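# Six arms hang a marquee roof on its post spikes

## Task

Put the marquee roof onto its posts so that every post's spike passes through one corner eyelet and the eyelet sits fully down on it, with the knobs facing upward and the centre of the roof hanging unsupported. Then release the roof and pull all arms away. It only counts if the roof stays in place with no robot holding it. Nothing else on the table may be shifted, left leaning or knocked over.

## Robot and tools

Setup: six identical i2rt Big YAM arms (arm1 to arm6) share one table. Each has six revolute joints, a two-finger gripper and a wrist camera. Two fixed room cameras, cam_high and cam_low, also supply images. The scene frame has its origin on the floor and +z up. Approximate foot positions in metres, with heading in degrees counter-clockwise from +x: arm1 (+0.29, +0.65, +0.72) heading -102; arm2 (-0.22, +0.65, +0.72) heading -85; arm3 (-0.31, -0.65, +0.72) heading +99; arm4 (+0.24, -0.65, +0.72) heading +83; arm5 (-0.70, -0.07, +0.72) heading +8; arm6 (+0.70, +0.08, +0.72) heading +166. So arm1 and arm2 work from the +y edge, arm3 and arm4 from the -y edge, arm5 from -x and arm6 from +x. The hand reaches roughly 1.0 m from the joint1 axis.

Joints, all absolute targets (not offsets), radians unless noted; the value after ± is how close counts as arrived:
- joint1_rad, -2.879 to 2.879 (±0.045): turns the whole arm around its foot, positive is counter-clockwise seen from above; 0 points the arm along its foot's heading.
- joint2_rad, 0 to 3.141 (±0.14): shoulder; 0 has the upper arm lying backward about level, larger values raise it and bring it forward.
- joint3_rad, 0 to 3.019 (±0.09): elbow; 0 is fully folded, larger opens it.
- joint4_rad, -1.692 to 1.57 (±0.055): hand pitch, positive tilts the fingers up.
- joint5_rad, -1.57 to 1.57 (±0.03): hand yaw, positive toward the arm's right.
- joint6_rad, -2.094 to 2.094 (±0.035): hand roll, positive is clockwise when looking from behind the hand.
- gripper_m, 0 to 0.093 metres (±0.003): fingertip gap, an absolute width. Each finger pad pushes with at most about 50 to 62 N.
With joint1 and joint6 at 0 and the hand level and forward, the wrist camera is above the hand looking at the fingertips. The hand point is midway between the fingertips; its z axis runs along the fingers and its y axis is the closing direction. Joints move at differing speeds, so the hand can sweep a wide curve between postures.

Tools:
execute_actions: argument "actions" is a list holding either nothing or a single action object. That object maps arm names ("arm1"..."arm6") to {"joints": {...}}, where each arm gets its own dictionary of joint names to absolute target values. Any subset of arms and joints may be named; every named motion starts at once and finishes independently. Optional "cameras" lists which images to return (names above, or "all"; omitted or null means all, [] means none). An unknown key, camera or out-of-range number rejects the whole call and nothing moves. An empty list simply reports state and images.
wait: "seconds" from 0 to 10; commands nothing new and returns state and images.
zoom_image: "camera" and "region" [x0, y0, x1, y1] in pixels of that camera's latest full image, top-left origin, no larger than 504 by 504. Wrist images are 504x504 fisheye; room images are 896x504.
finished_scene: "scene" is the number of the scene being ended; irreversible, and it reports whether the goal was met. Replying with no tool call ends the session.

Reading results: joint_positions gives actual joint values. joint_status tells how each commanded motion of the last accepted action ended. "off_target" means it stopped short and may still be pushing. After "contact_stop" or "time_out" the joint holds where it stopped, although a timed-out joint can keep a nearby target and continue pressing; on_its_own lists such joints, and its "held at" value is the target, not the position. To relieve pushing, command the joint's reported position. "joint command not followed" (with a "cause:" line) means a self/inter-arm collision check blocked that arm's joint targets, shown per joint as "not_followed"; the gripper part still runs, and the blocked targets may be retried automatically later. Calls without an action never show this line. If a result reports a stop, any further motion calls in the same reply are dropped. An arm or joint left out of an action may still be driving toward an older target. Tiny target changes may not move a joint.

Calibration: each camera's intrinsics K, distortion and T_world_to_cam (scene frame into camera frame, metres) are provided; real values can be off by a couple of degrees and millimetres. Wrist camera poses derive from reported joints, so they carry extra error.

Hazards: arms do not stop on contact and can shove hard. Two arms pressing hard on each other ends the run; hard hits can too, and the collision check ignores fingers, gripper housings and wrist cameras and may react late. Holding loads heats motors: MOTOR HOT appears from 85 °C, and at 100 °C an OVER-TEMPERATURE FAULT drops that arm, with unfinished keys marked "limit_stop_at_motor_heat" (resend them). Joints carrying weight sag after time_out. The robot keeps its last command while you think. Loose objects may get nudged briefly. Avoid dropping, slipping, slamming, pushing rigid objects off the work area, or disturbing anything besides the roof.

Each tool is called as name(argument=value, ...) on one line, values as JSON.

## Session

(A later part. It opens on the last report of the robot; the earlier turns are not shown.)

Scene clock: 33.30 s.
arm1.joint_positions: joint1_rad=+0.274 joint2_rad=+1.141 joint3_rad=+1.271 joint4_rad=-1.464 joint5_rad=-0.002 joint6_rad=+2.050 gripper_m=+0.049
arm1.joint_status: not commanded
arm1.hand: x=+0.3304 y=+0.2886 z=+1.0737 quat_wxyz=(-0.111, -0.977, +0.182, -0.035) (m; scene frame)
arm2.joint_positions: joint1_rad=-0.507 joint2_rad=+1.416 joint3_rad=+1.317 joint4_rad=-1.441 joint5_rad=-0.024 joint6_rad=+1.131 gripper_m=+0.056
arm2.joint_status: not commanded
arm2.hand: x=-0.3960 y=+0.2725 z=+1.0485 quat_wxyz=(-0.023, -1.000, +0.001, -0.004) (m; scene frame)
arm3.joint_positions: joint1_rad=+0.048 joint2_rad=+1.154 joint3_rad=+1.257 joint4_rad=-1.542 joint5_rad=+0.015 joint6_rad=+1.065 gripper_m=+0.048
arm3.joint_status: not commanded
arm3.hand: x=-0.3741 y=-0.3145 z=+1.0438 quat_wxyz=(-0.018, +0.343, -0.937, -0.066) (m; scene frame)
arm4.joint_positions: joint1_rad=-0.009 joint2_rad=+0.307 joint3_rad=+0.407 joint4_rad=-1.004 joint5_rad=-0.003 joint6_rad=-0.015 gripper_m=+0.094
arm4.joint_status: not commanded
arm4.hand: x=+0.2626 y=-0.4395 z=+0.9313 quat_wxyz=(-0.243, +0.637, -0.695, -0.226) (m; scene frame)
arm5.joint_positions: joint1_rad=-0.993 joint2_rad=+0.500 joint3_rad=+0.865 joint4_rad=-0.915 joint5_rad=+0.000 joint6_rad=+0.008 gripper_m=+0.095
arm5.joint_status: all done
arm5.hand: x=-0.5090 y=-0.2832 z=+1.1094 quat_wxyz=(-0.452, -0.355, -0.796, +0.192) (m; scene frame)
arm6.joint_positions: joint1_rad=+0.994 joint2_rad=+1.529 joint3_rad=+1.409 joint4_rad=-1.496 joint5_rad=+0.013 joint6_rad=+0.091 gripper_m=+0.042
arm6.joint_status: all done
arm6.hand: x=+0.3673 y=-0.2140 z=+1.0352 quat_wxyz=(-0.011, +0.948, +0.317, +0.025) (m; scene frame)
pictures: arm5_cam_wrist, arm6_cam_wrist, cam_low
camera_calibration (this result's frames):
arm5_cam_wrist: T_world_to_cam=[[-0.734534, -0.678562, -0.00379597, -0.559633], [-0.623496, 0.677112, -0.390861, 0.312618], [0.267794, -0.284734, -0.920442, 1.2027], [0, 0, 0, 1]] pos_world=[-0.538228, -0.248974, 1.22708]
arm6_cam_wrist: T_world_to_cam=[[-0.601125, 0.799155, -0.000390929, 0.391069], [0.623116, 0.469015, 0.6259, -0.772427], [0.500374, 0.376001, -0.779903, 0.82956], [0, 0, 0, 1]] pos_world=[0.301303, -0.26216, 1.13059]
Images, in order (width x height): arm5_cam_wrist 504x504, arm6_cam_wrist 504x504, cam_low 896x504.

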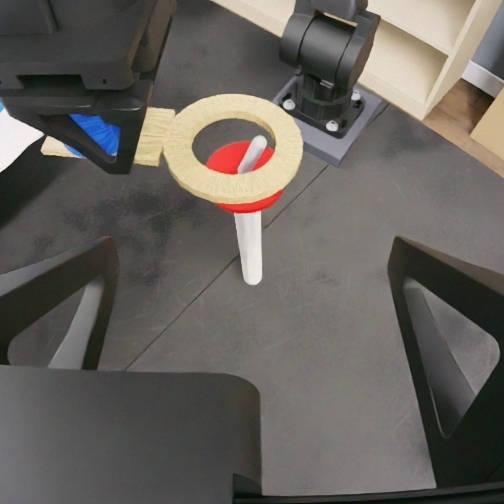

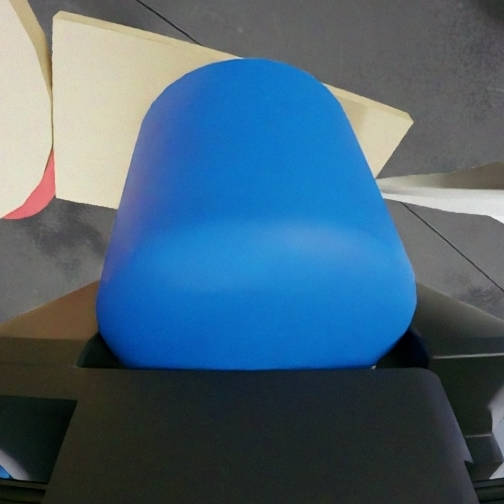

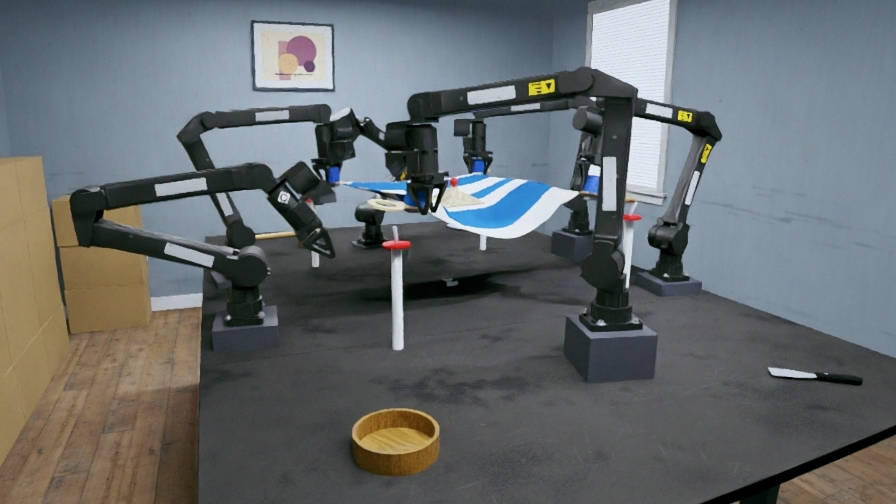

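execute_actions(actions=[{"arm1":{"joints":{"joint3_rad":1.13,"joint4_rad":-1.36}},"arm2":{"joints":{"joint3_rad":1.22,"joint4_rad":-1.34}},"arm3":{"joints":{"joint3_rad":1.14,"joint4_rad":-1.45}},"arm6":{"joints":{"joint3_rad":1.3,"joint4_rad":-1.39}}}], cameras=["arm1_cam_wrist","arm2_cam_wrist","arm5_cam_wrist","arm6_cam_wrist","cam_low","cam_high"])

Scene clock: 34.47 s.
arm1.joint_positions: joint1_rad=+0.262 joint2_rad=+1.090 joint3_rad=+1.215 joint4_rad=-1.392 joint5_rad=-0.014 joint6_rad=+2.058 gripper_m=+0.049
arm1.joint_status: all done
arm1.hand: x=+0.3279 y=+0.2912 z=+1.0710 quat_wxyz=(-0.141, -0.970, +0.189, -0.050) (m; scene frame)
arm2.joint_positions: joint1_rad=-0.507 joint2_rad=+1.415 joint3_rad=+1.208 joint4_rad=-1.349 joint5_rad=-0.024 joint6_rad=+1.134 gripper_m=+0.056
arm2.joint_status: all done
arm2.hand: x=-0.3915 y=+0.2816 z=+1.0075 quat_wxyz=(-0.016, -1.000, +0.003, -0.008) (m; scene frame)
arm3.joint_positions: joint1_rad=+0.048 joint2_rad=+1.148 joint3_rad=+1.155 joint4_rad=-1.448 joint5_rad=+0.011 joint6_rad=+1.061 gripper_m=+0.048
arm3.joint_status: all done
arm3.hand: x=-0.3747 y=-0.3150 z=+1.0065 quat_wxyz=(-0.016, +0.345, -0.936, -0.065) (m; scene frame)
arm4.joint_positions: joint1_rad=-0.009 joint2_rad=+0.307 joint3_rad=+0.407 joint4_rad=-1.004 joint5_rad=-0.003 joint6_rad=-0.015 gripper_m=+0.094
arm4.joint_status: not commanded
arm4.hand: x=+0.2626 y=-0.4395 z=+0.9313 quat_wxyz=(-0.243, +0.637, -0.695, -0.226) (m; scene frame)
arm5.joint_positions: joint1_rad=-0.993 joint2_rad=+0.500 joint3_rad=+0.865 joint4_rad=-0.915 joint5_rad=+0.000 joint6_rad=+0.008 gripper_m=+0.095
arm5.joint_status: not commanded
arm5.hand: x=-0.5090 y=-0.2832 z=+1.1094 quat_wxyz=(-0.452, -0.355, -0.796, +0.192) (m; scene frame)
arm6.joint_positions: joint1_rad=+0.994 joint2_rad=+1.529 joint3_rad=+1.309 joint4_rad=-1.388 joint5_rad=+0.013 joint6_rad=+0.091 gripper_m=+0.042
arm6.joint_status: all done
arm6.hand: x=+0.3712 y=-0.2112 z=+0.9976 quat_wxyz=(-0.010, +0.948, +0.317, +0.022) (m; scene frame)
pictures: arm1_cam_wrist, arm2_cam_wrist, arm5_cam_wrist, arm6_cam_wrist, cam_high, cam_low
camera_calibration (this result's frames):
arm1_cam_wrist: T_world_to_cam=[[0.379607, 0.885023, -0.269506, -0.0923028], [0.72896, -0.106759, 0.67618, -0.927613], [0.569663, -0.453142, -0.685672, 0.800929], [0, 0, 0, 1]] pos_world=[0.254972, 0.345594, 1.15153]
arm2_cam_wrist: T_world_to_cam=[[-0.00399549, 0.998564, -0.053418, -0.226802], [0.805965, 0.0348369, 0.590937, -0.278281], [0.591949, -0.040692, -0.804947, 1.17179], [0, 0, 0, 1]] pos_world=[-0.470262, 0.283853, 1.09556]
arm5_cam_wrist: T_world_to_cam=[[-0.734534, -0.678562, -0.00379597, -0.559633], [-0.623496, 0.677112, -0.390861, 0.312618], [0.267794, -0.284734, -0.920442, 1.2027], [0, 0, 0, 1]] pos_world=[-0.538228, -0.248974, 1.22708]
arm6_cam_wrist: T_world_to_cam=[[-0.601657, 0.798753, -0.00118812, 0.391986], [0.626663, 0.472952, 0.619363, -0.746571], [0.49528, 0.3719, -0.785104, 0.803405], [0, 0, 0, 1]] pos_world=[0.305779, -0.258794, 1.09362]
Images, in order (width x height): arm1_cam_wrist 504x504, arm2_cam_wrist 504x504, arm5_cam_wrist 504x504, arm6_cam_wrist 504x504, cam_high 896x504, cam_low 896x504.

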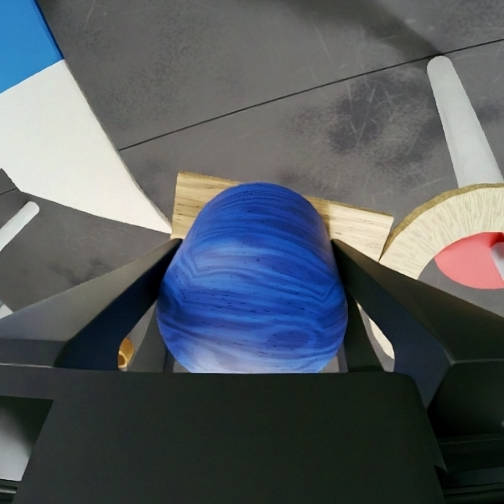

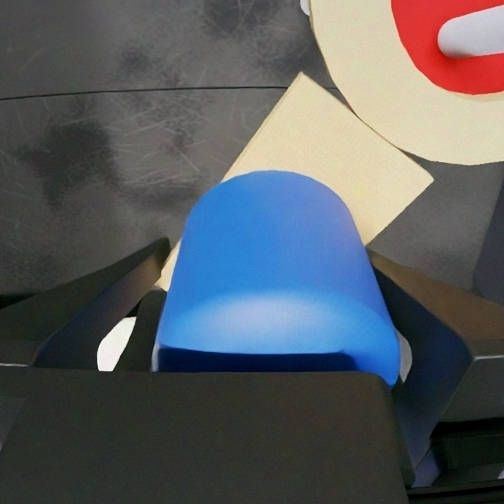

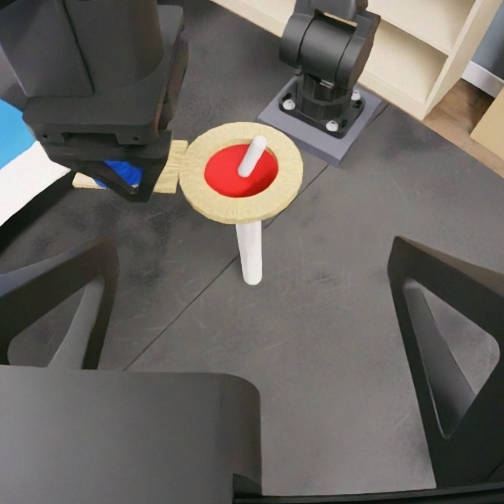

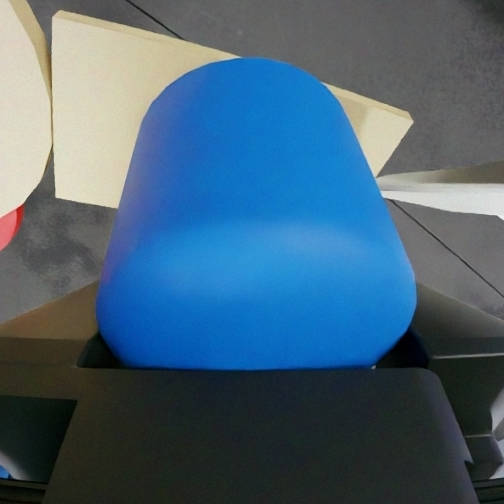

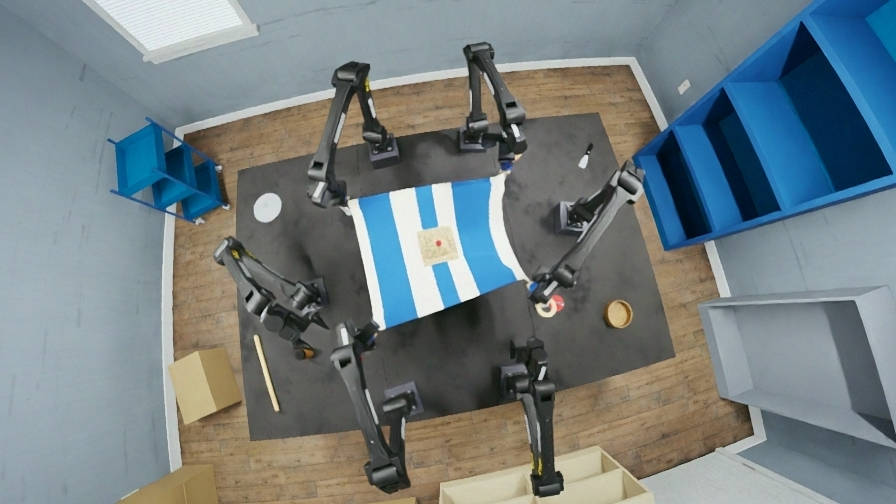

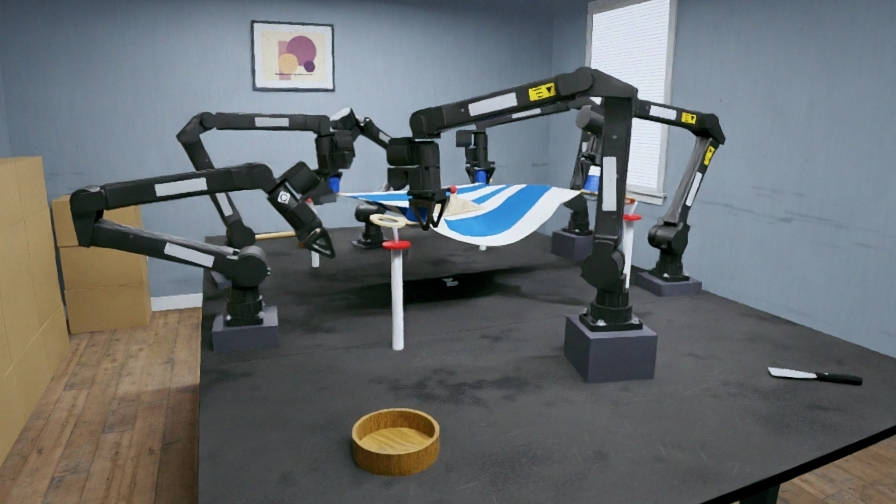

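zoom_image(camera="cam_high", region=[500,260,620,340])

Region (500, 260, 620, 340) of cam_high's 896x504 image, scaled by 4.200, with more detail than that image has.

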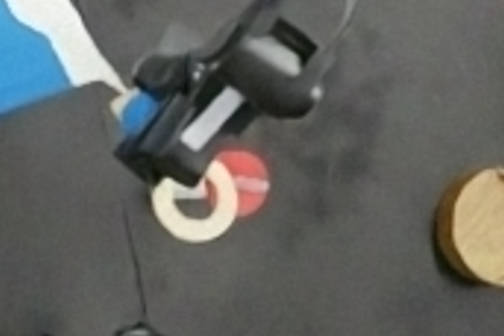

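execute_actions(actions=[{"arm6":{"joints":{"joint1_rad":1.09,"joint2_rad":1.43,"joint4_rad":-1.47}},"arm1":{"joints":{"joint2_rad":1.15,"joint3_rad":1.2}}}], cameras=["arm1_cam_wrist","cam_low","cam_high"])

zoom_image(camera="cam_high", region=[500,260,620,340])

Scene clock: 36.33 s.
arm1.joint_positions: joint1_rad=+0.262 joint2_rad=+1.090 joint3_rad=+1.220 joint4_rad=-1.392 joint5_rad=-0.017 joint6_rad=+2.053 gripper_m=+0.049
arm1.joint_status: all done
arm1.hand: x=+0.3284 y=+0.2904 z=+1.0731 quat_wxyz=(-0.143, -0.971, +0.186, -0.051) (m; scene frame)
arm2.joint_positions: joint1_rad=-0.507 joint2_rad=+1.415 joint3_rad=+1.208 joint4_rad=-1.347 joint5_rad=-0.027 joint6_rad=+1.134 gripper_m=+0.056
arm2.joint_status: not commanded
arm2.hand: x=-0.3913 y=+0.2808 z=+1.0075 quat_wxyz=(-0.017, -1.000, +0.003, -0.009) (m; scene frame)
arm3.joint_positions: joint1_rad=+0.048 joint2_rad=+1.148 joint3_rad=+1.155 joint4_rad=-1.448 joint5_rad=+0.017 joint6_rad=+1.061 gripper_m=+0.048
arm3.joint_status: not commanded
arm3.hand: x=-0.3737 y=-0.3148 z=+1.0065 quat_wxyz=(-0.019, +0.345, -0.936, -0.065) (m; scene frame)
arm4.joint_positions: joint1_rad=-0.009 joint2_rad=+0.307 joint3_rad=+0.407 joint4_rad=-1.004 joint5_rad=-0.003 joint6_rad=-0.015 gripper_m=+0.094
arm4.joint_status: not commanded
arm4.hand: x=+0.2626 y=-0.4395 z=+0.9313 quat_wxyz=(-0.243, +0.637, -0.695, -0.226) (m; scene frame)
arm5.joint_positions: joint1_rad=-0.993 joint2_rad=+0.500 joint3_rad=+0.865 joint4_rad=-0.915 joint5_rad=+0.000 joint6_rad=+0.008 gripper_m=+0.095
arm5.joint_status: not commanded
arm5.hand: x=-0.5090 y=-0.2832 z=+1.1094 quat_wxyz=(-0.452, -0.355, -0.796, +0.192) (m; scene frame)
arm6.joint_positions: joint1_rad=+1.071 joint2_rad=+1.441 joint3_rad=+1.309 joint4_rad=-1.439 joint5_rad=+0.019 joint6_rad=+0.085 gripper_m=+0.042
arm6.joint_status: all done
arm6.hand: x=+0.4063 y=-0.2210 z=+1.0342 quat_wxyz=(-0.005, +0.934, +0.356, +0.003) (m; scene frame)
pictures: arm1_cam_wrist, cam_high, cam_low
camera_calibration (this result's frames):
arm1_cam_wrist: T_world_to_cam=[[0.375129, 0.885829, -0.273104, -0.0861061], [0.728729, -0.099725, 0.677502, -0.932835], [0.572915, -0.45317, -0.682939, 0.797718], [0, 0, 0, 1]] pos_world=[0.25506, 0.34475, 1.15327]
Images, in order (width x height): arm1_cam_wrist 504x504, cam_high 896x504, cam_low 896x504.

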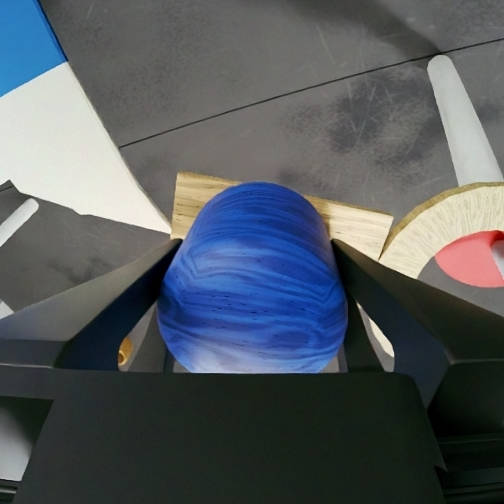

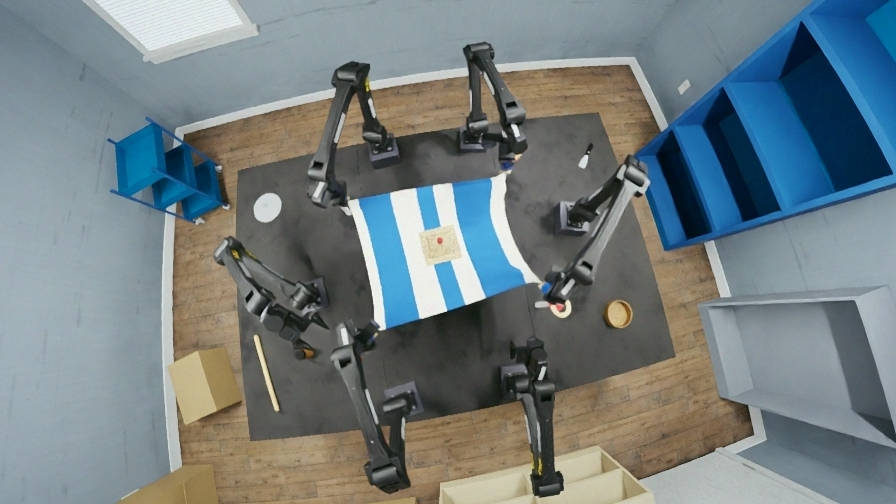

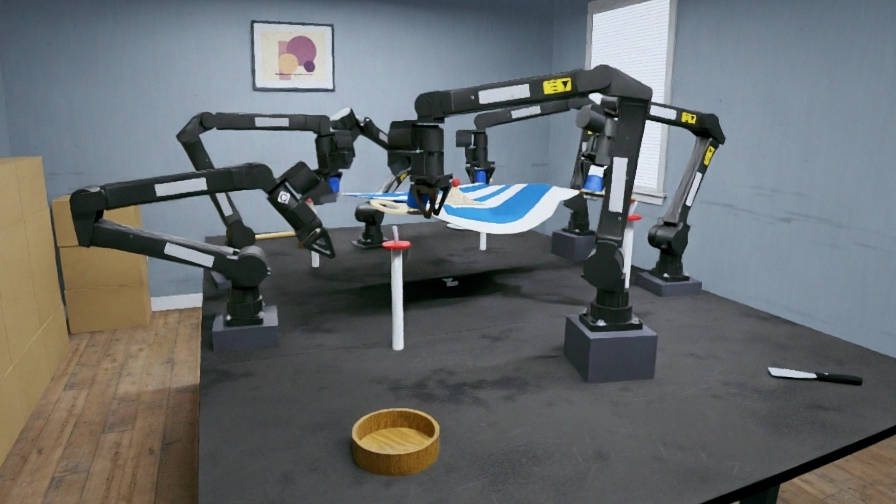

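Region (500, 260, 620, 340) of cam_high's 896x504 image, scaled by 4.200, with more detail than that image has.

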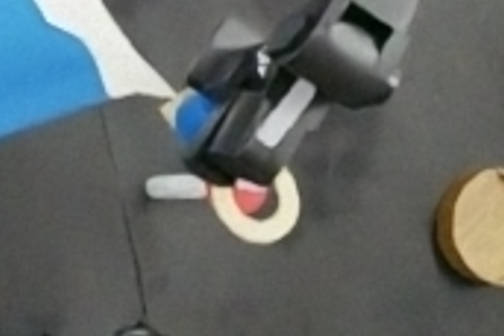

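execute_actions(actions=[{"arm6":{"joints":{"joint1_rad":1.02,"joint2_rad":1.38,"joint3_rad":1.2,"joint4_rad":-1.4}},"arm1":{"joints":{"joint2_rad":1.09,"joint3_rad":1.08,"joint4_rad":-1.3}}}], cameras=["arm1_cam_wrist","cam_low","cam_high"])

zoom_image(camera="cam_high", region=[500,260,620,340])

Scene clock: 37.60 s.
arm1.joint_positions: joint1_rad=+0.260 joint2_rad=+1.025 joint3_rad=+1.168 joint4_rad=-1.321 joint5_rad=-0.014 joint6_rad=+2.060 gripper_m=+0.049
arm1.joint_status: all done
arm1.hand: x=+0.3268 y=+0.2951 z=+1.0767 quat_wxyz=(-0.183, -0.963, +0.190, -0.063) (m; scene frame)
arm2.joint_positions: joint1_rad=-0.507 joint2_rad=+1.415 joint3_rad=+1.208 joint4_rad=-1.347 joint5_rad=-0.026 joint6_rad=+1.134 gripper_m=+0.056
arm2.joint_status: not commanded
arm2.hand: x=-0.3913 y=+0.2809 z=+1.0075 quat_wxyz=(-0.017, -1.000, +0.003, -0.008) (m; scene frame)
arm3.joint_positions: joint1_rad=+0.048 joint2_rad=+1.148 joint3_rad=+1.155 joint4_rad=-1.448 joint5_rad=+0.018 joint6_rad=+1.061 gripper_m=+0.048
arm3.joint_status: not commanded
arm3.hand: x=-0.3735 y=-0.3148 z=+1.0066 quat_wxyz=(-0.019, +0.345, -0.936, -0.065) (m; scene frame)
arm4.joint_positions: joint1_rad=-0.009 joint2_rad=+0.307 joint3_rad=+0.407 joint4_rad=-1.004 joint5_rad=-0.003 joint6_rad=-0.015 gripper_m=+0.094
arm4.joint_status: not commanded
arm4.hand: x=+0.2626 y=-0.4395 z=+0.9313 quat_wxyz=(-0.243, +0.637, -0.695, -0.226) (m; scene frame)
arm5.joint_positions: joint1_rad=-0.993 joint2_rad=+0.500 joint3_rad=+0.865 joint4_rad=-0.915 joint5_rad=+0.000 joint6_rad=+0.008 gripper_m=+0.095
arm5.joint_status: not commanded
arm5.hand: x=-0.5090 y=-0.2832 z=+1.1094 quat_wxyz=(-0.452, -0.355, -0.796, +0.192) (m; scene frame)
arm6.joint_positions: joint1_rad=+1.000 joint2_rad=+1.408 joint3_rad=+1.216 joint4_rad=-1.389 joint5_rad=+0.018 joint6_rad=+0.078 gripper_m=+0.042
arm6.joint_status: all done
arm6.hand: x=+0.3998 y=-0.1872 z=+1.0116 quat_wxyz=(-0.007, +0.945, +0.326, +0.008) (m; scene frame)
pictures: arm1_cam_wrist, cam_high, cam_low
camera_calibration (this result's frames):
arm1_cam_wrist: T_world_to_cam=[[0.386389, 0.856657, -0.34182, -0.0097976], [0.722088, -0.0503859, 0.689964, -0.959494], [0.57384, -0.513419, -0.638051, 0.772358], [0, 0, 0, 1]] pos_world=[0.253414, 0.356592, 1.15147]
Images, in order (width x height): arm1_cam_wrist 504x504, cam_high 896x504, cam_low 896x504.

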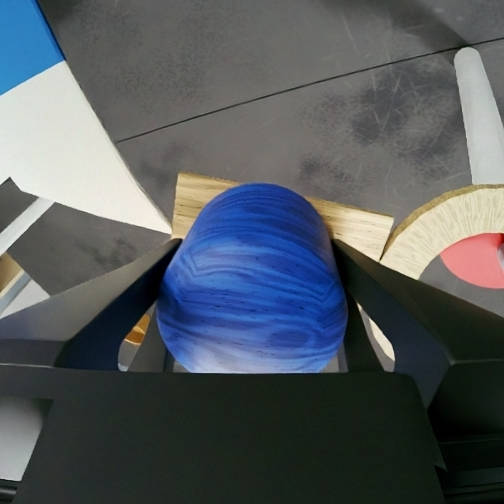

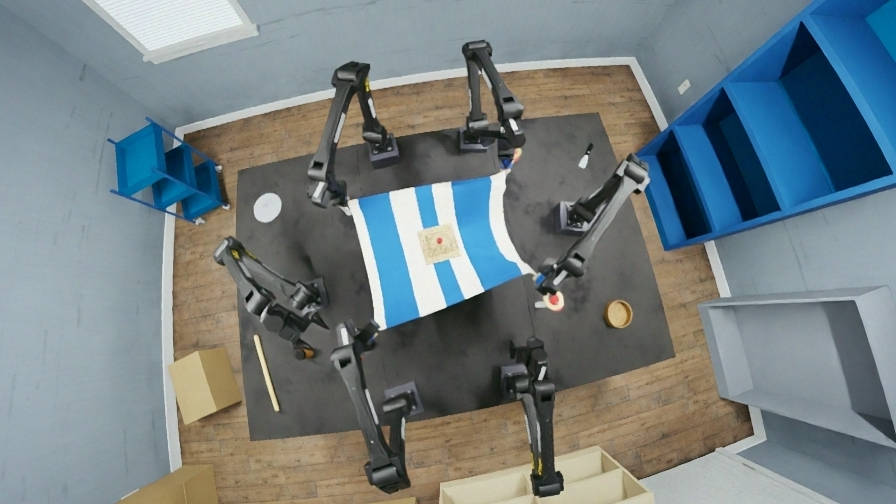

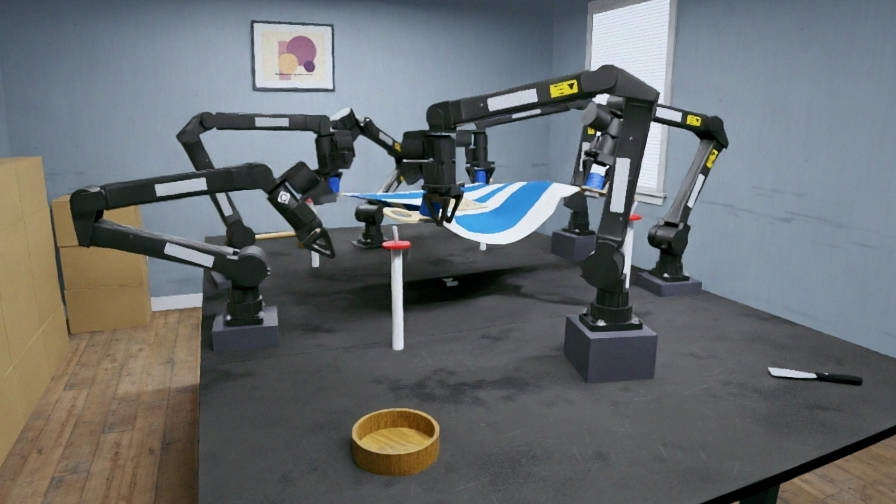

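Region (500, 260, 620, 340) of cam_high's 896x504 image, scaled by 4.200, with more detail than that image has.

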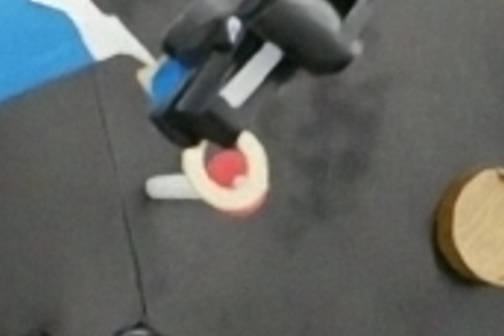

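execute_actions(actions=[{"arm6":{"joints":{"joint3_rad":1.1,"joint4_rad":-1.3}},"arm1":{"joints":{"joint2_rad":1.2,"joint3_rad":1.06,"joint4_rad":-1.5}}}], cameras=["arm1_cam_wrist","cam_low","cam_high"])

zoom_image(camera="cam_high", region=[480,130,620,340])

Scene clock: 39.03 s.
arm1.joint_positions: joint1_rad=+0.239 joint2_rad=+1.173 joint3_rad=+1.107 joint4_rad=-1.489 joint5_rad=+0.020 joint6_rad=+2.026 gripper_m=+0.049
arm1.joint_status: all done
arm1.hand: x=+0.3107 y=+0.3267 z=+0.9954 quat_wxyz=(-0.008, -0.982, +0.188, +0.008) (m; scene frame)
arm2.joint_positions: joint1_rad=-0.507 joint2_rad=+1.415 joint3_rad=+1.208 joint4_rad=-1.347 joint5_rad=-0.024 joint6_rad=+1.135 gripper_m=+0.056
arm2.joint_status: not commanded
arm2.hand: x=-0.3918 y=+0.2811 z=+1.0075 quat_wxyz=(-0.017, -1.000, +0.003, -0.007) (m; scene frame)
arm3.joint_positions: joint1_rad=+0.048 joint2_rad=+1.148 joint3_rad=+1.155 joint4_rad=-1.447 joint5_rad=+0.019 joint6_rad=+1.061 gripper_m=+0.048
arm3.joint_status: not commanded
arm3.hand: x=-0.3733 y=-0.3146 z=+1.0066 quat_wxyz=(-0.020, +0.345, -0.936, -0.065) (m; scene frame)
arm4.joint_positions: joint1_rad=-0.009 joint2_rad=+0.307 joint3_rad=+0.407 joint4_rad=-1.004 joint5_rad=-0.003 joint6_rad=-0.015 gripper_m=+0.094
arm4.joint_status: not commanded
arm4.hand: x=+0.2626 y=-0.4395 z=+0.9313 quat_wxyz=(-0.243, +0.637, -0.695, -0.226) (m; scene frame)
arm5.joint_positions: joint1_rad=-0.993 joint2_rad=+0.500 joint3_rad=+0.865 joint4_rad=-0.915 joint5_rad=+0.000 joint6_rad=+0.008 gripper_m=+0.095
arm5.joint_status: not commanded
arm5.hand: x=-0.5090 y=-0.2832 z=+1.1094 quat_wxyz=(-0.452, -0.355, -0.796, +0.192) (m; scene frame)
arm6.joint_positions: joint1_rad=+0.999 joint2_rad=+1.400 joint3_rad=+1.121 joint4_rad=-1.290 joint5_rad=+0.018 joint6_rad=+0.079 gripper_m=+0.042
arm6.joint_status: all done
arm6.hand: x=+0.4059 y=-0.1815 z=+0.9796 quat_wxyz=(-0.005, +0.946, +0.325, +0.003) (m; scene frame)
pictures: arm1_cam_wrist, cam_high, cam_low
camera_calibration (this result's frames):
arm1_cam_wrist: T_world_to_cam=[[0.367413, 0.929419, -0.0344725, -0.382256], [0.770072, -0.283219, 0.571644, -0.711213], [0.521534, -0.236576, -0.819777, 0.852686], [0, 0, 0, 1]] pos_world=[0.243427, 0.355572, 1.0924]
Images, in order (width x height): arm1_cam_wrist 504x504, cam_high 896x504, cam_low 896x504.

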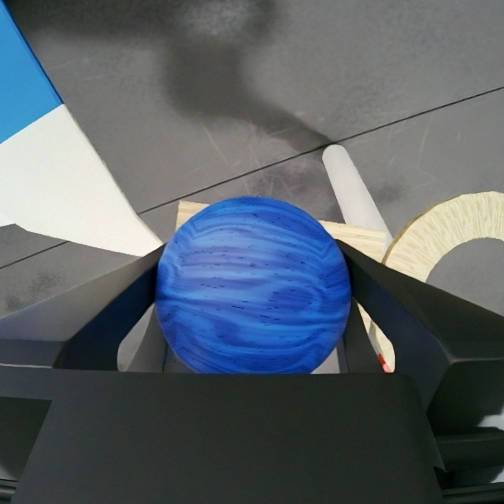

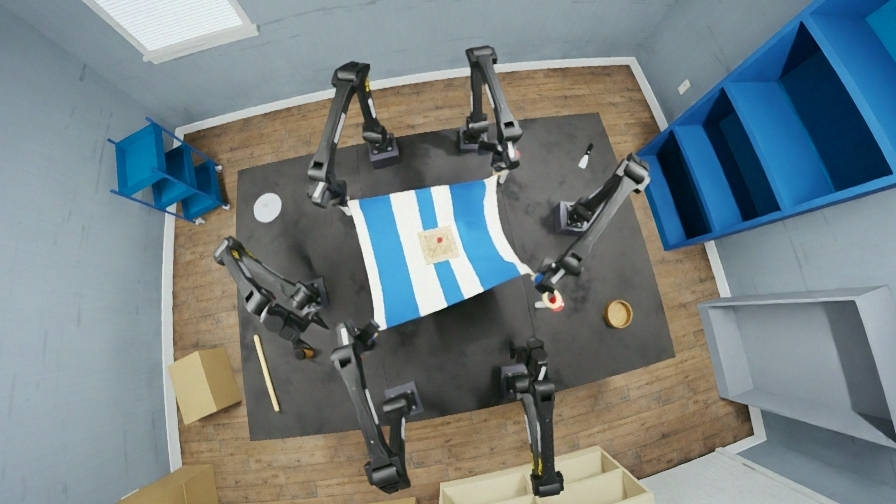

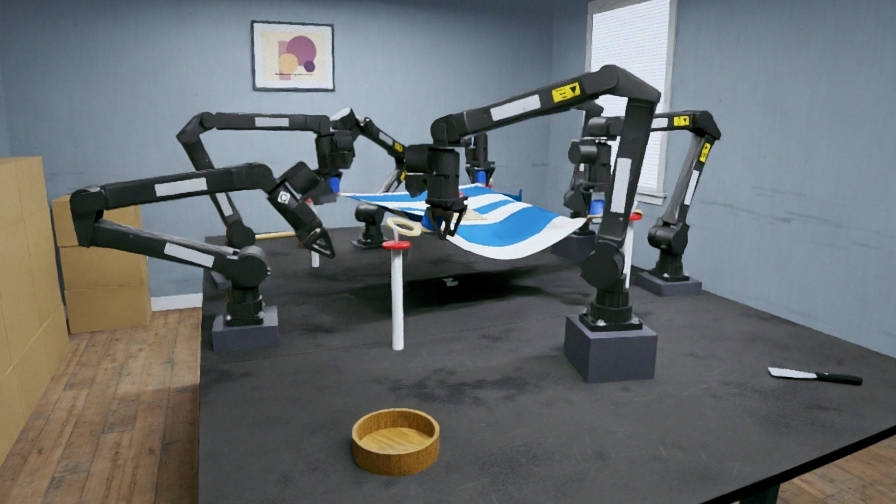

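Region (480, 130, 620, 340) of cam_high's 896x504 image, scaled by 2.400, with more detail than that image has.

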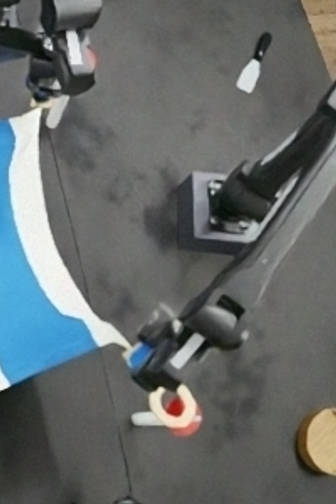

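execute_actions(actions=[{"arm6":{"joints":{"joint3_rad":1.2,"joint4_rad":-1.39}},"arm1":{"joints":{"joint1_rad":0.1}}}], cameras=[])

execute_actions(actions=[{"arm6":{"joints":{"joint1_rad":1.06}},"arm1":{"joints":{"joint3_rad":1.4,"joint4_rad":-1.69}}}], cameras=[])

execute_actions(actions=[{"arm1":{"joints":{"joint1_rad":0.38,"joint2_rad":1.27}}}], cameras=["arm1_cam_wrist","cam_low","cam_high"])

zoom_image(camera="cam_high", region=[480,130,620,340])

Scene clock: 41.93 s.
arm1.joint_positions: joint1_rad=+0.092 joint2_rad=+1.198 joint3_rad=+1.057 joint4_rad=-1.491 joint5_rad=+0.003 joint6_rad=+2.015 gripper_m=+0.049
arm1.joint_status: all done
arm1.hand: x=+0.2672 y=+0.3396 z=+0.9696 quat_wxyz=(+0.031, -0.967, +0.254, +0.008) (m; scene frame)
arm2.joint_positions: joint1_rad=-0.516 joint2_rad=+1.415 joint3_rad=+1.208 joint4_rad=-1.343 joint5_rad=-0.019 joint6_rad=+1.141 gripper_m=+0.056
arm2.joint_status: not commanded
arm2.hand: x=-0.3963 y=+0.2821 z=+1.0075 quat_wxyz=(-0.018, -1.000, +0.011, -0.004) (m; scene frame)
arm3.joint_positions: joint1_rad=+0.048 joint2_rad=+1.148 joint3_rad=+1.155 joint4_rad=-1.447 joint5_rad=+0.019 joint6_rad=+1.061 gripper_m=+0.048
arm3.joint_status: not commanded
arm3.hand: x=-0.3733 y=-0.3146 z=+1.0066 quat_wxyz=(-0.020, +0.345, -0.936, -0.065) (m; scene frame)
arm4.joint_positions: joint1_rad=-0.009 joint2_rad=+0.307 joint3_rad=+0.407 joint4_rad=-1.004 joint5_rad=-0.003 joint6_rad=-0.015 gripper_m=+0.094
arm4.joint_status: not commanded
arm4.hand: x=+0.2626 y=-0.4395 z=+0.9313 quat_wxyz=(-0.243, +0.637, -0.695, -0.226) (m; scene frame)
arm5.joint_positions: joint1_rad=-0.993 joint2_rad=+0.500 joint3_rad=+0.865 joint4_rad=-0.915 joint5_rad=+0.000 joint6_rad=+0.008 gripper_m=+0.095
arm5.joint_status: not commanded
arm5.hand: x=-0.5090 y=-0.2832 z=+1.1094 quat_wxyz=(-0.452, -0.355, -0.796, +0.192) (m; scene frame)
arm6.joint_positions: joint1_rad=+0.999 joint2_rad=+1.400 joint3_rad=+1.167 joint4_rad=-1.352 joint5_rad=+0.018 joint6_rad=+0.078 gripper_m=+0.042
arm6.joint_status: all done
arm6.hand: x=+0.4052 y=-0.1819 z=+0.9968 quat_wxyz=(-0.008, +0.945, +0.325, +0.010) (m; scene frame)
pictures: none
No camera images: the call's "cameras" was empty. Leave "cameras" out to get every camera's image.

Scene clock: 42.97 s.
arm1.joint_positions: joint1_rad=+0.092 joint2_rad=+1.203 joint3_rad=+1.355 joint4_rad=-1.679 joint5_rad=+0.003 joint6_rad=+2.013 gripper_m=+0.049
arm1.joint_status: all done
arm1.hand: x=+0.2653 y=+0.3121 z=+1.0811 quat_wxyz=(-0.020, -0.967, +0.254, -0.002) (m; scene frame)
arm2.joint_positions: joint1_rad=-0.516 joint2_rad=+1.415 joint3_rad=+1.208 joint4_rad=-1.343 joint5_rad=-0.019 joint6_rad=+1.141 gripper_m=+0.056
arm2.joint_status: not commanded
arm2.hand: x=-0.3963 y=+0.2821 z=+1.0075 quat_wxyz=(-0.018, -1.000, +0.011, -0.004) (m; scene frame)
arm3.joint_positions: joint1_rad=+0.048 joint2_rad=+1.148 joint3_rad=+1.155 joint4_rad=-1.447 joint5_rad=+0.019 joint6_rad=+1.061 gripper_m=+0.048
arm3.joint_status: not commanded
arm3.hand: x=-0.3733 y=-0.3146 z=+1.0066 quat_wxyz=(-0.020, +0.345, -0.936, -0.065) (m; scene frame)
arm4.joint_positions: joint1_rad=-0.009 joint2_rad=+0.307 joint3_rad=+0.407 joint4_rad=-1.004 joint5_rad=-0.003 joint6_rad=-0.015 gripper_m=+0.094
arm4.joint_status: not commanded
arm4.hand: x=+0.2626 y=-0.4395 z=+0.9313 quat_wxyz=(-0.243, +0.637, -0.695, -0.226) (m; scene frame)
arm5.joint_positions: joint1_rad=-0.993 joint2_rad=+0.500 joint3_rad=+0.865 joint4_rad=-0.915 joint5_rad=+0.000 joint6_rad=+0.008 gripper_m=+0.095
arm5.joint_status: not commanded
arm5.hand: x=-0.5090 y=-0.2832 z=+1.1094 quat_wxyz=(-0.452, -0.355, -0.796, +0.192) (m; scene frame)
arm6.joint_positions: joint1_rad=+1.033 joint2_rad=+1.400 joint3_rad=+1.167 joint4_rad=-1.352 joint5_rad=+0.021 joint6_rad=+0.078 gripper_m=+0.042
arm6.joint_status: all done
arm6.hand: x=+0.4139 y=-0.1912 z=+0.9969 quat_wxyz=(-0.009, +0.940, +0.341, +0.009) (m; scene frame)
pictures: none
No camera images: the call's "cameras" was empty. Leave "cameras" out to get every camera's image.

Scene clock: 44.03 s.
arm1.joint_positions: joint1_rad=+0.344 joint2_rad=+1.280 joint3_rad=+1.355 joint4_rad=-1.681 joint5_rad=+0.033 joint6_rad=+2.045 gripper_m=+0.049
arm1.joint_status: all done
arm1.hand: x=+0.3473 y=+0.3027 z=+1.0561 quat_wxyz=(+0.014, -0.989, +0.145, +0.022) (m; scene frame)
arm2.joint_positions: joint1_rad=-0.516 joint2_rad=+1.415 joint3_rad=+1.208 joint4_rad=-1.343 joint5_rad=-0.032 joint6_rad=+1.141 gripper_m=+0.056
arm2.joint_status: not commanded
arm2.hand: x=-0.3943 y=+0.2812 z=+1.0076 quat_wxyz=(-0.020, -1.000, +0.011, -0.010) (m; scene frame)
arm3.joint_positions: joint1_rad=+0.048 joint2_rad=+1.148 joint3_rad=+1.155 joint4_rad=-1.447 joint5_rad=+0.022 joint6_rad=+1.061 gripper_m=+0.048
arm3.joint_status: not commanded
arm3.hand: x=-0.3728 y=-0.3145 z=+1.0066 quat_wxyz=(-0.021, +0.345, -0.936, -0.065) (m; scene frame)
arm4.joint_positions: joint1_rad=-0.009 joint2_rad=+0.307 joint3_rad=+0.407 joint4_rad=-1.004 joint5_rad=-0.003 joint6_rad=-0.015 gripper_m=+0.094
arm4.joint_status: not commanded
arm4.hand: x=+0.2626 y=-0.4395 z=+0.9313 quat_wxyz=(-0.243, +0.637, -0.695, -0.226) (m; scene frame)
arm5.joint_positions: joint1_rad=-0.993 joint2_rad=+0.500 joint3_rad=+0.865 joint4_rad=-0.915 joint5_rad=+0.000 joint6_rad=+0.008 gripper_m=+0.095
arm5.joint_status: not commanded
arm5.hand: x=-0.5090 y=-0.2832 z=+1.1094 quat_wxyz=(-0.452, -0.355, -0.796, +0.192) (m; scene frame)
arm6.joint_positions: joint1_rad=+1.034 joint2_rad=+1.400 joint3_rad=+1.167 joint4_rad=-1.354 joint5_rad=+0.021 joint6_rad=+0.078 gripper_m=+0.042
arm6.joint_status: not commanded
arm6.hand: x=+0.4146 y=-0.1913 z=+0.9970 quat_wxyz=(-0.009, +0.940, +0.342, +0.010) (m; scene frame)
pictures: arm1_cam_wrist, cam_high, cam_low
camera_calibration (this result's frames):
arm1_cam_wrist: T_world_to_cam=[[0.285549, 0.958346, 0.00581386, -0.394171], [0.803107, -0.242596, 0.544212, -0.775638], [0.522954, -0.15073, -0.838928, 0.87137], [0, 0, 0, 1]] pos_world=[0.279789, 0.320928, 1.15542]
Images, in order (width x height): arm1_cam_wrist 504x504, cam_high 896x504, cam_low 896x504.

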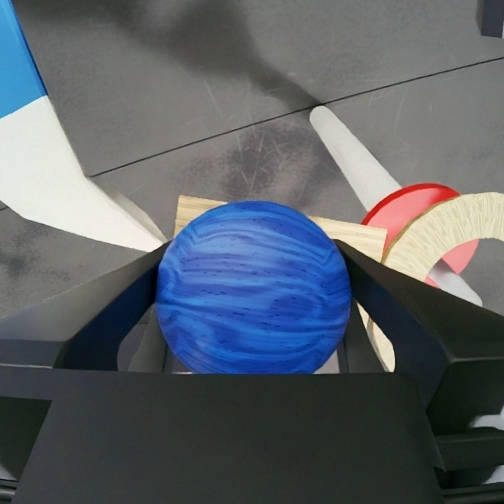

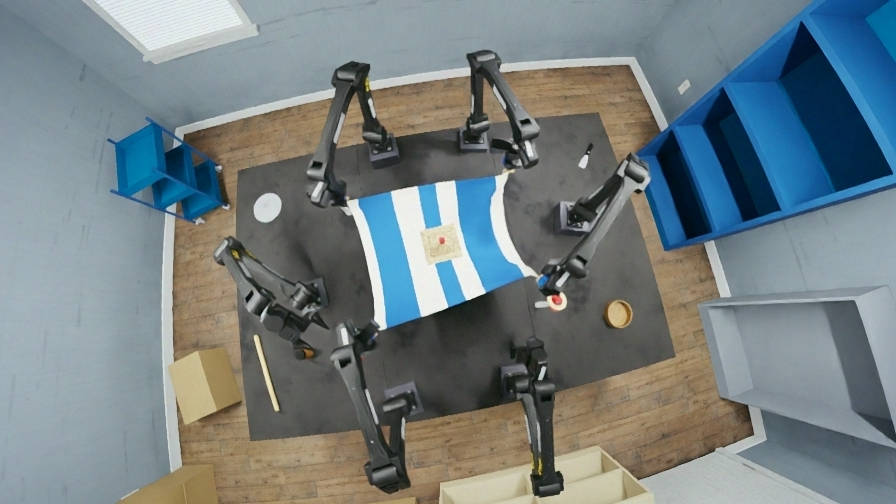

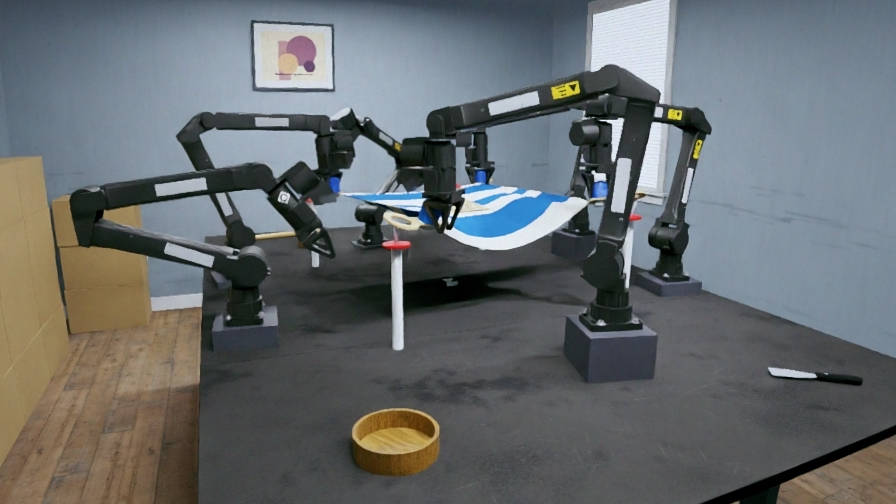

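Region (480, 130, 620, 340) of cam_high's 896x504 image, scaled by 2.400, with more detail than that image has.

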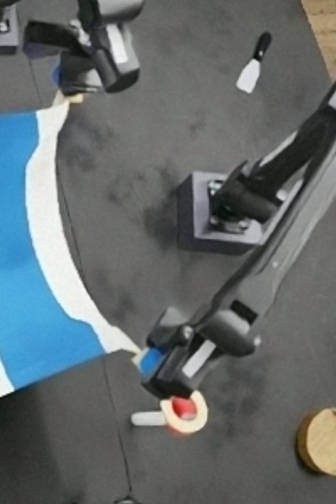

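execute_actions(actions=[{"arm1":{"joints":{"joint3_rad":1.17,"joint4_rad":-1.52}},"arm6":{"joints":{"joint3_rad":1.08,"joint4_rad":-1.28}}}], cameras=["arm1_cam_wrist","arm2_cam_wrist","arm5_cam_wrist","cam_low"])

Scene clock: 45.23 s.
arm1.joint_positions: joint1_rad=+0.340 joint2_rad=+1.249 joint3_rad=+1.217 joint4_rad=-1.533 joint5_rad=+0.034 joint6_rad=+2.041 gripper_m=+0.049
arm1.joint_status: all done
arm1.hand: x=+0.3457 y=+0.3037 z=+1.0134 quat_wxyz=(-0.006, -0.989, +0.146, +0.016) (m; scene frame)
arm2.joint_positions: joint1_rad=-0.516 joint2_rad=+1.415 joint3_rad=+1.208 joint4_rad=-1.343 joint5_rad=-0.032 joint6_rad=+1.141 gripper_m=+0.056
arm2.joint_status: not commanded
arm2.hand: x=-0.3943 y=+0.2812 z=+1.0076 quat_wxyz=(-0.020, -1.000, +0.011, -0.010) (m; scene frame)
arm3.joint_positions: joint1_rad=+0.048 joint2_rad=+1.148 joint3_rad=+1.155 joint4_rad=-1.447 joint5_rad=+0.022 joint6_rad=+1.061 gripper_m=+0.048
arm3.joint_status: not commanded
arm3.hand: x=-0.3728 y=-0.3145 z=+1.0066 quat_wxyz=(-0.021, +0.345, -0.936, -0.065) (m; scene frame)
arm4.joint_positions: joint1_rad=-0.009 joint2_rad=+0.307 joint3_rad=+0.407 joint4_rad=-1.004 joint5_rad=-0.003 joint6_rad=-0.015 gripper_m=+0.094
arm4.joint_status: not commanded
arm4.hand: x=+0.2626 y=-0.4395 z=+0.9313 quat_wxyz=(-0.243, +0.637, -0.695, -0.226) (m; scene frame)
arm5.joint_positions: joint1_rad=-0.993 joint2_rad=+0.500 joint3_rad=+0.865 joint4_rad=-0.915 joint5_rad=+0.000 joint6_rad=+0.008 gripper_m=+0.095
arm5.joint_status: not commanded
arm5.hand: x=-0.5090 y=-0.2832 z=+1.1094 quat_wxyz=(-0.452, -0.355, -0.796, +0.192) (m; scene frame)
arm6.joint_positions: joint1_rad=+1.034 joint2_rad=+1.377 joint3_rad=+1.115 joint4_rad=-1.267 joint5_rad=+0.012 joint6_rad=+0.078 gripper_m=+0.041
arm6.joint_status: all done
arm6.hand: x=+0.4140 y=-0.1943 z=+0.9862 quat_wxyz=(+0.007, +0.940, +0.342, -0.014) (m; scene frame)
pictures: arm1_cam_wrist, arm2_cam_wrist, arm5_cam_wrist, cam_low
camera_calibration (this result's frames):
arm1_cam_wrist: T_world_to_cam=[[0.285262, 0.957949, -0.0309731, -0.356898], [0.799782, -0.220105, 0.558483, -0.771095], [0.528181, -0.184086, -0.828938, 0.834795], [0, 0, 0, 1]] pos_world=[0.277595, 0.325842, 1.11158]
arm2_cam_wrist: T_world_to_cam=[[0.0121012, 0.997989, -0.0622256, -0.211062], [0.803551, 0.0273309, 0.594608, -0.278593], [0.595113, -0.0571969, -0.801604, 1.176], [0, 0, 0, 1]] pos_world=[-0.473437, 0.285516, 1.09521]
arm5_cam_wrist: T_world_to_cam=[[-0.734534, -0.678562, -0.00379597, -0.559633], [-0.623496, 0.677112, -0.390861, 0.312618], [0.267794, -0.284734, -0.920442, 1.2027], [0, 0, 0, 1]] pos_world=[-0.538228, -0.248974, 1.22708]
Images, in order (width x height): arm1_cam_wrist 504x504, arm2_cam_wrist 504x504, arm5_cam_wrist 504x504, cam_low 896x504.

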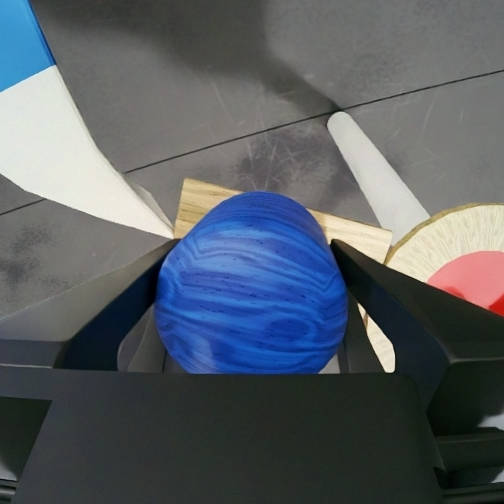

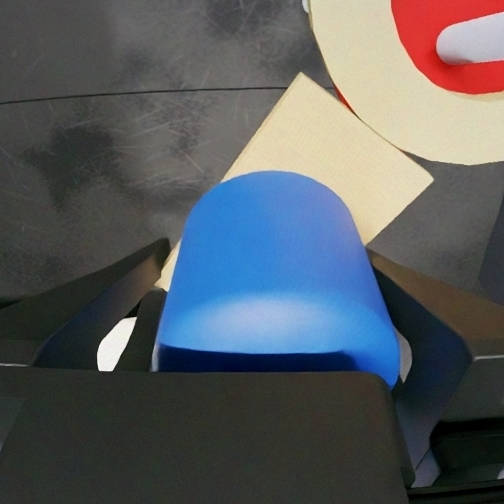

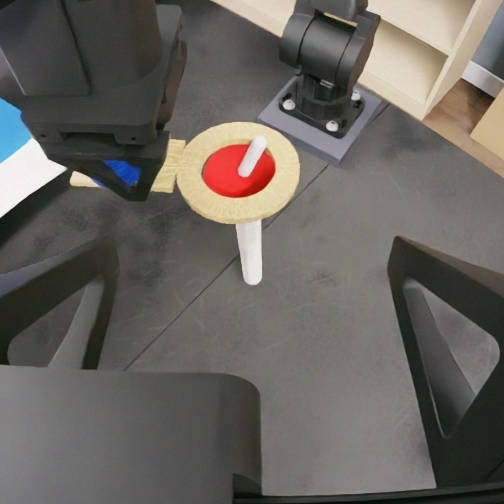

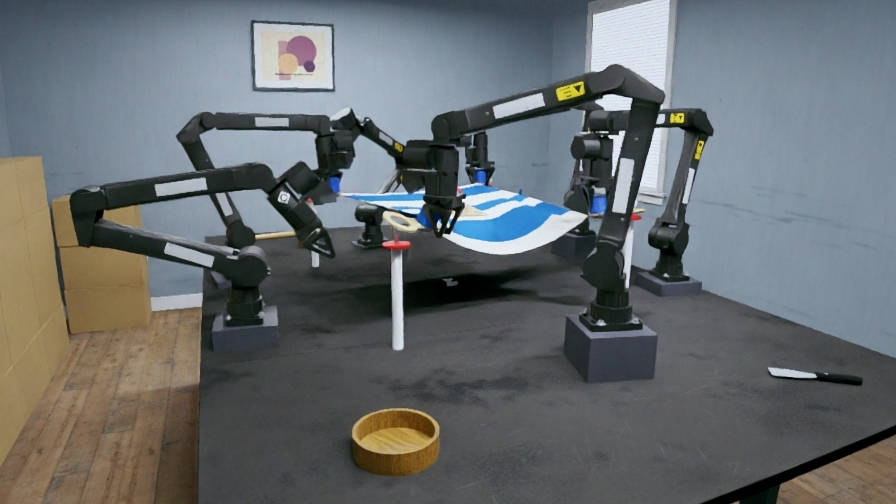

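execute_actions(actions=[{"arm4":{"joints":{"joint1_rad":-0.4,"joint2_rad":0.3,"joint3_rad":0.7,"joint4_rad":-0.85}},"arm6":{"joints":{"joint3_rad":1.2,"joint4_rad":-1.39}}}], cameras=["arm4_cam_wrist","arm1_cam_wrist"])

Scene clock: 47.23 s.
arm1.joint_positions: joint1_rad=+0.340 joint2_rad=+1.249 joint3_rad=+1.217 joint4_rad=-1.533 joint5_rad=+0.034 joint6_rad=+2.041 gripper_m=+0.049
arm1.joint_status: not commanded
arm1.hand: x=+0.3457 y=+0.3037 z=+1.0134 quat_wxyz=(-0.006, -0.989, +0.146, +0.016) (m; scene frame)
arm2.joint_positions: joint1_rad=-0.516 joint2_rad=+1.415 joint3_rad=+1.208 joint4_rad=-1.343 joint5_rad=-0.032 joint6_rad=+1.141 gripper_m=+0.056
arm2.joint_status: not commanded
arm2.hand: x=-0.3943 y=+0.2812 z=+1.0076 quat_wxyz=(-0.020, -1.000, +0.011, -0.010) (m; scene frame)
arm3.joint_positions: joint1_rad=+0.048 joint2_rad=+1.148 joint3_rad=+1.155 joint4_rad=-1.447 joint5_rad=+0.022 joint6_rad=+1.061 gripper_m=+0.048
arm3.joint_status: not commanded
arm3.hand: x=-0.3728 y=-0.3145 z=+1.0066 quat_wxyz=(-0.021, +0.345, -0.936, -0.065) (m; scene frame)
arm4.joint_positions: joint1_rad=-0.389 joint2_rad=+0.305 joint3_rad=+0.674 joint4_rad=-0.857 joint5_rad=-0.002 joint6_rad=-0.014 gripper_m=+0.094
arm4.joint_status: all done
arm4.hand: x=+0.3608 y=-0.4283 z=+1.1078 quat_wxyz=(-0.441, +0.446, -0.730, -0.272) (m; scene frame)
arm5.joint_positions: joint1_rad=-0.993 joint2_rad=+0.500 joint3_rad=+0.865 joint4_rad=-0.915 joint5_rad=+0.000 joint6_rad=+0.008 gripper_m=+0.095
arm5.joint_status: not commanded
arm5.hand: x=-0.5090 y=-0.2832 z=+1.1094 quat_wxyz=(-0.452, -0.355, -0.796, +0.192) (m; scene frame)
arm6.joint_positions: joint1_rad=+1.034 joint2_rad=+1.377 joint3_rad=+1.165 joint4_rad=-1.354 joint5_rad=+0.015 joint6_rad=+0.078 gripper_m=+0.041
arm6.joint_status: all done
arm6.hand: x=+0.4165 y=-0.1907 z=+1.0047 quat_wxyz=(-0.002, +0.940, +0.342, +0.001) (m; scene frame)
pictures: arm1_cam_wrist, arm4_cam_wrist
camera_calibration (this result's frames):
arm1_cam_wrist: T_world_to_cam=[[0.285262, 0.957949, -0.0309731, -0.356898], [0.799782, -0.220105, 0.558483, -0.771095], [0.528181, -0.184086, -0.828938, 0.834795], [0, 0, 0, 1]] pos_world=[0.277595, 0.325842, 1.11158]
arm4_cam_wrist: T_world_to_cam=[[0.88873, -0.458201, 0.0145236, -0.538511], [-0.402456, -0.794992, -0.453891, 0.313426], [0.219519, 0.397541, -0.890939, 1.20098], [0, 0, 0, 1]] pos_world=[0.341093, -0.475015, 1.22008]
Images, in order (width x height): arm1_cam_wrist 504x504, arm4_cam_wrist 504x504.

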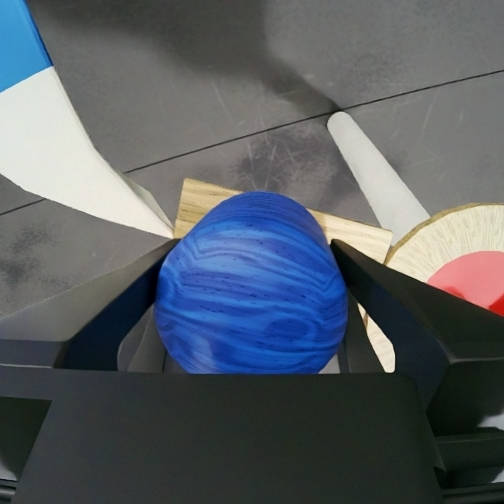

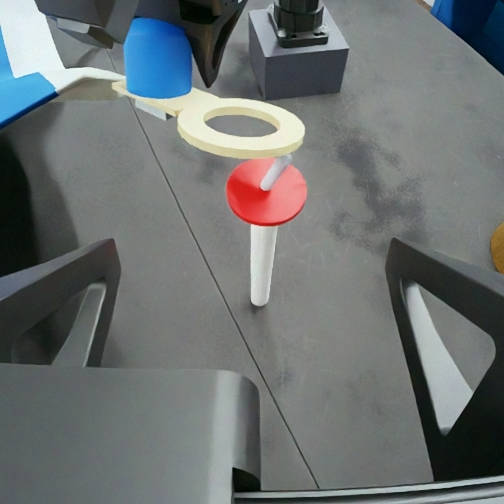

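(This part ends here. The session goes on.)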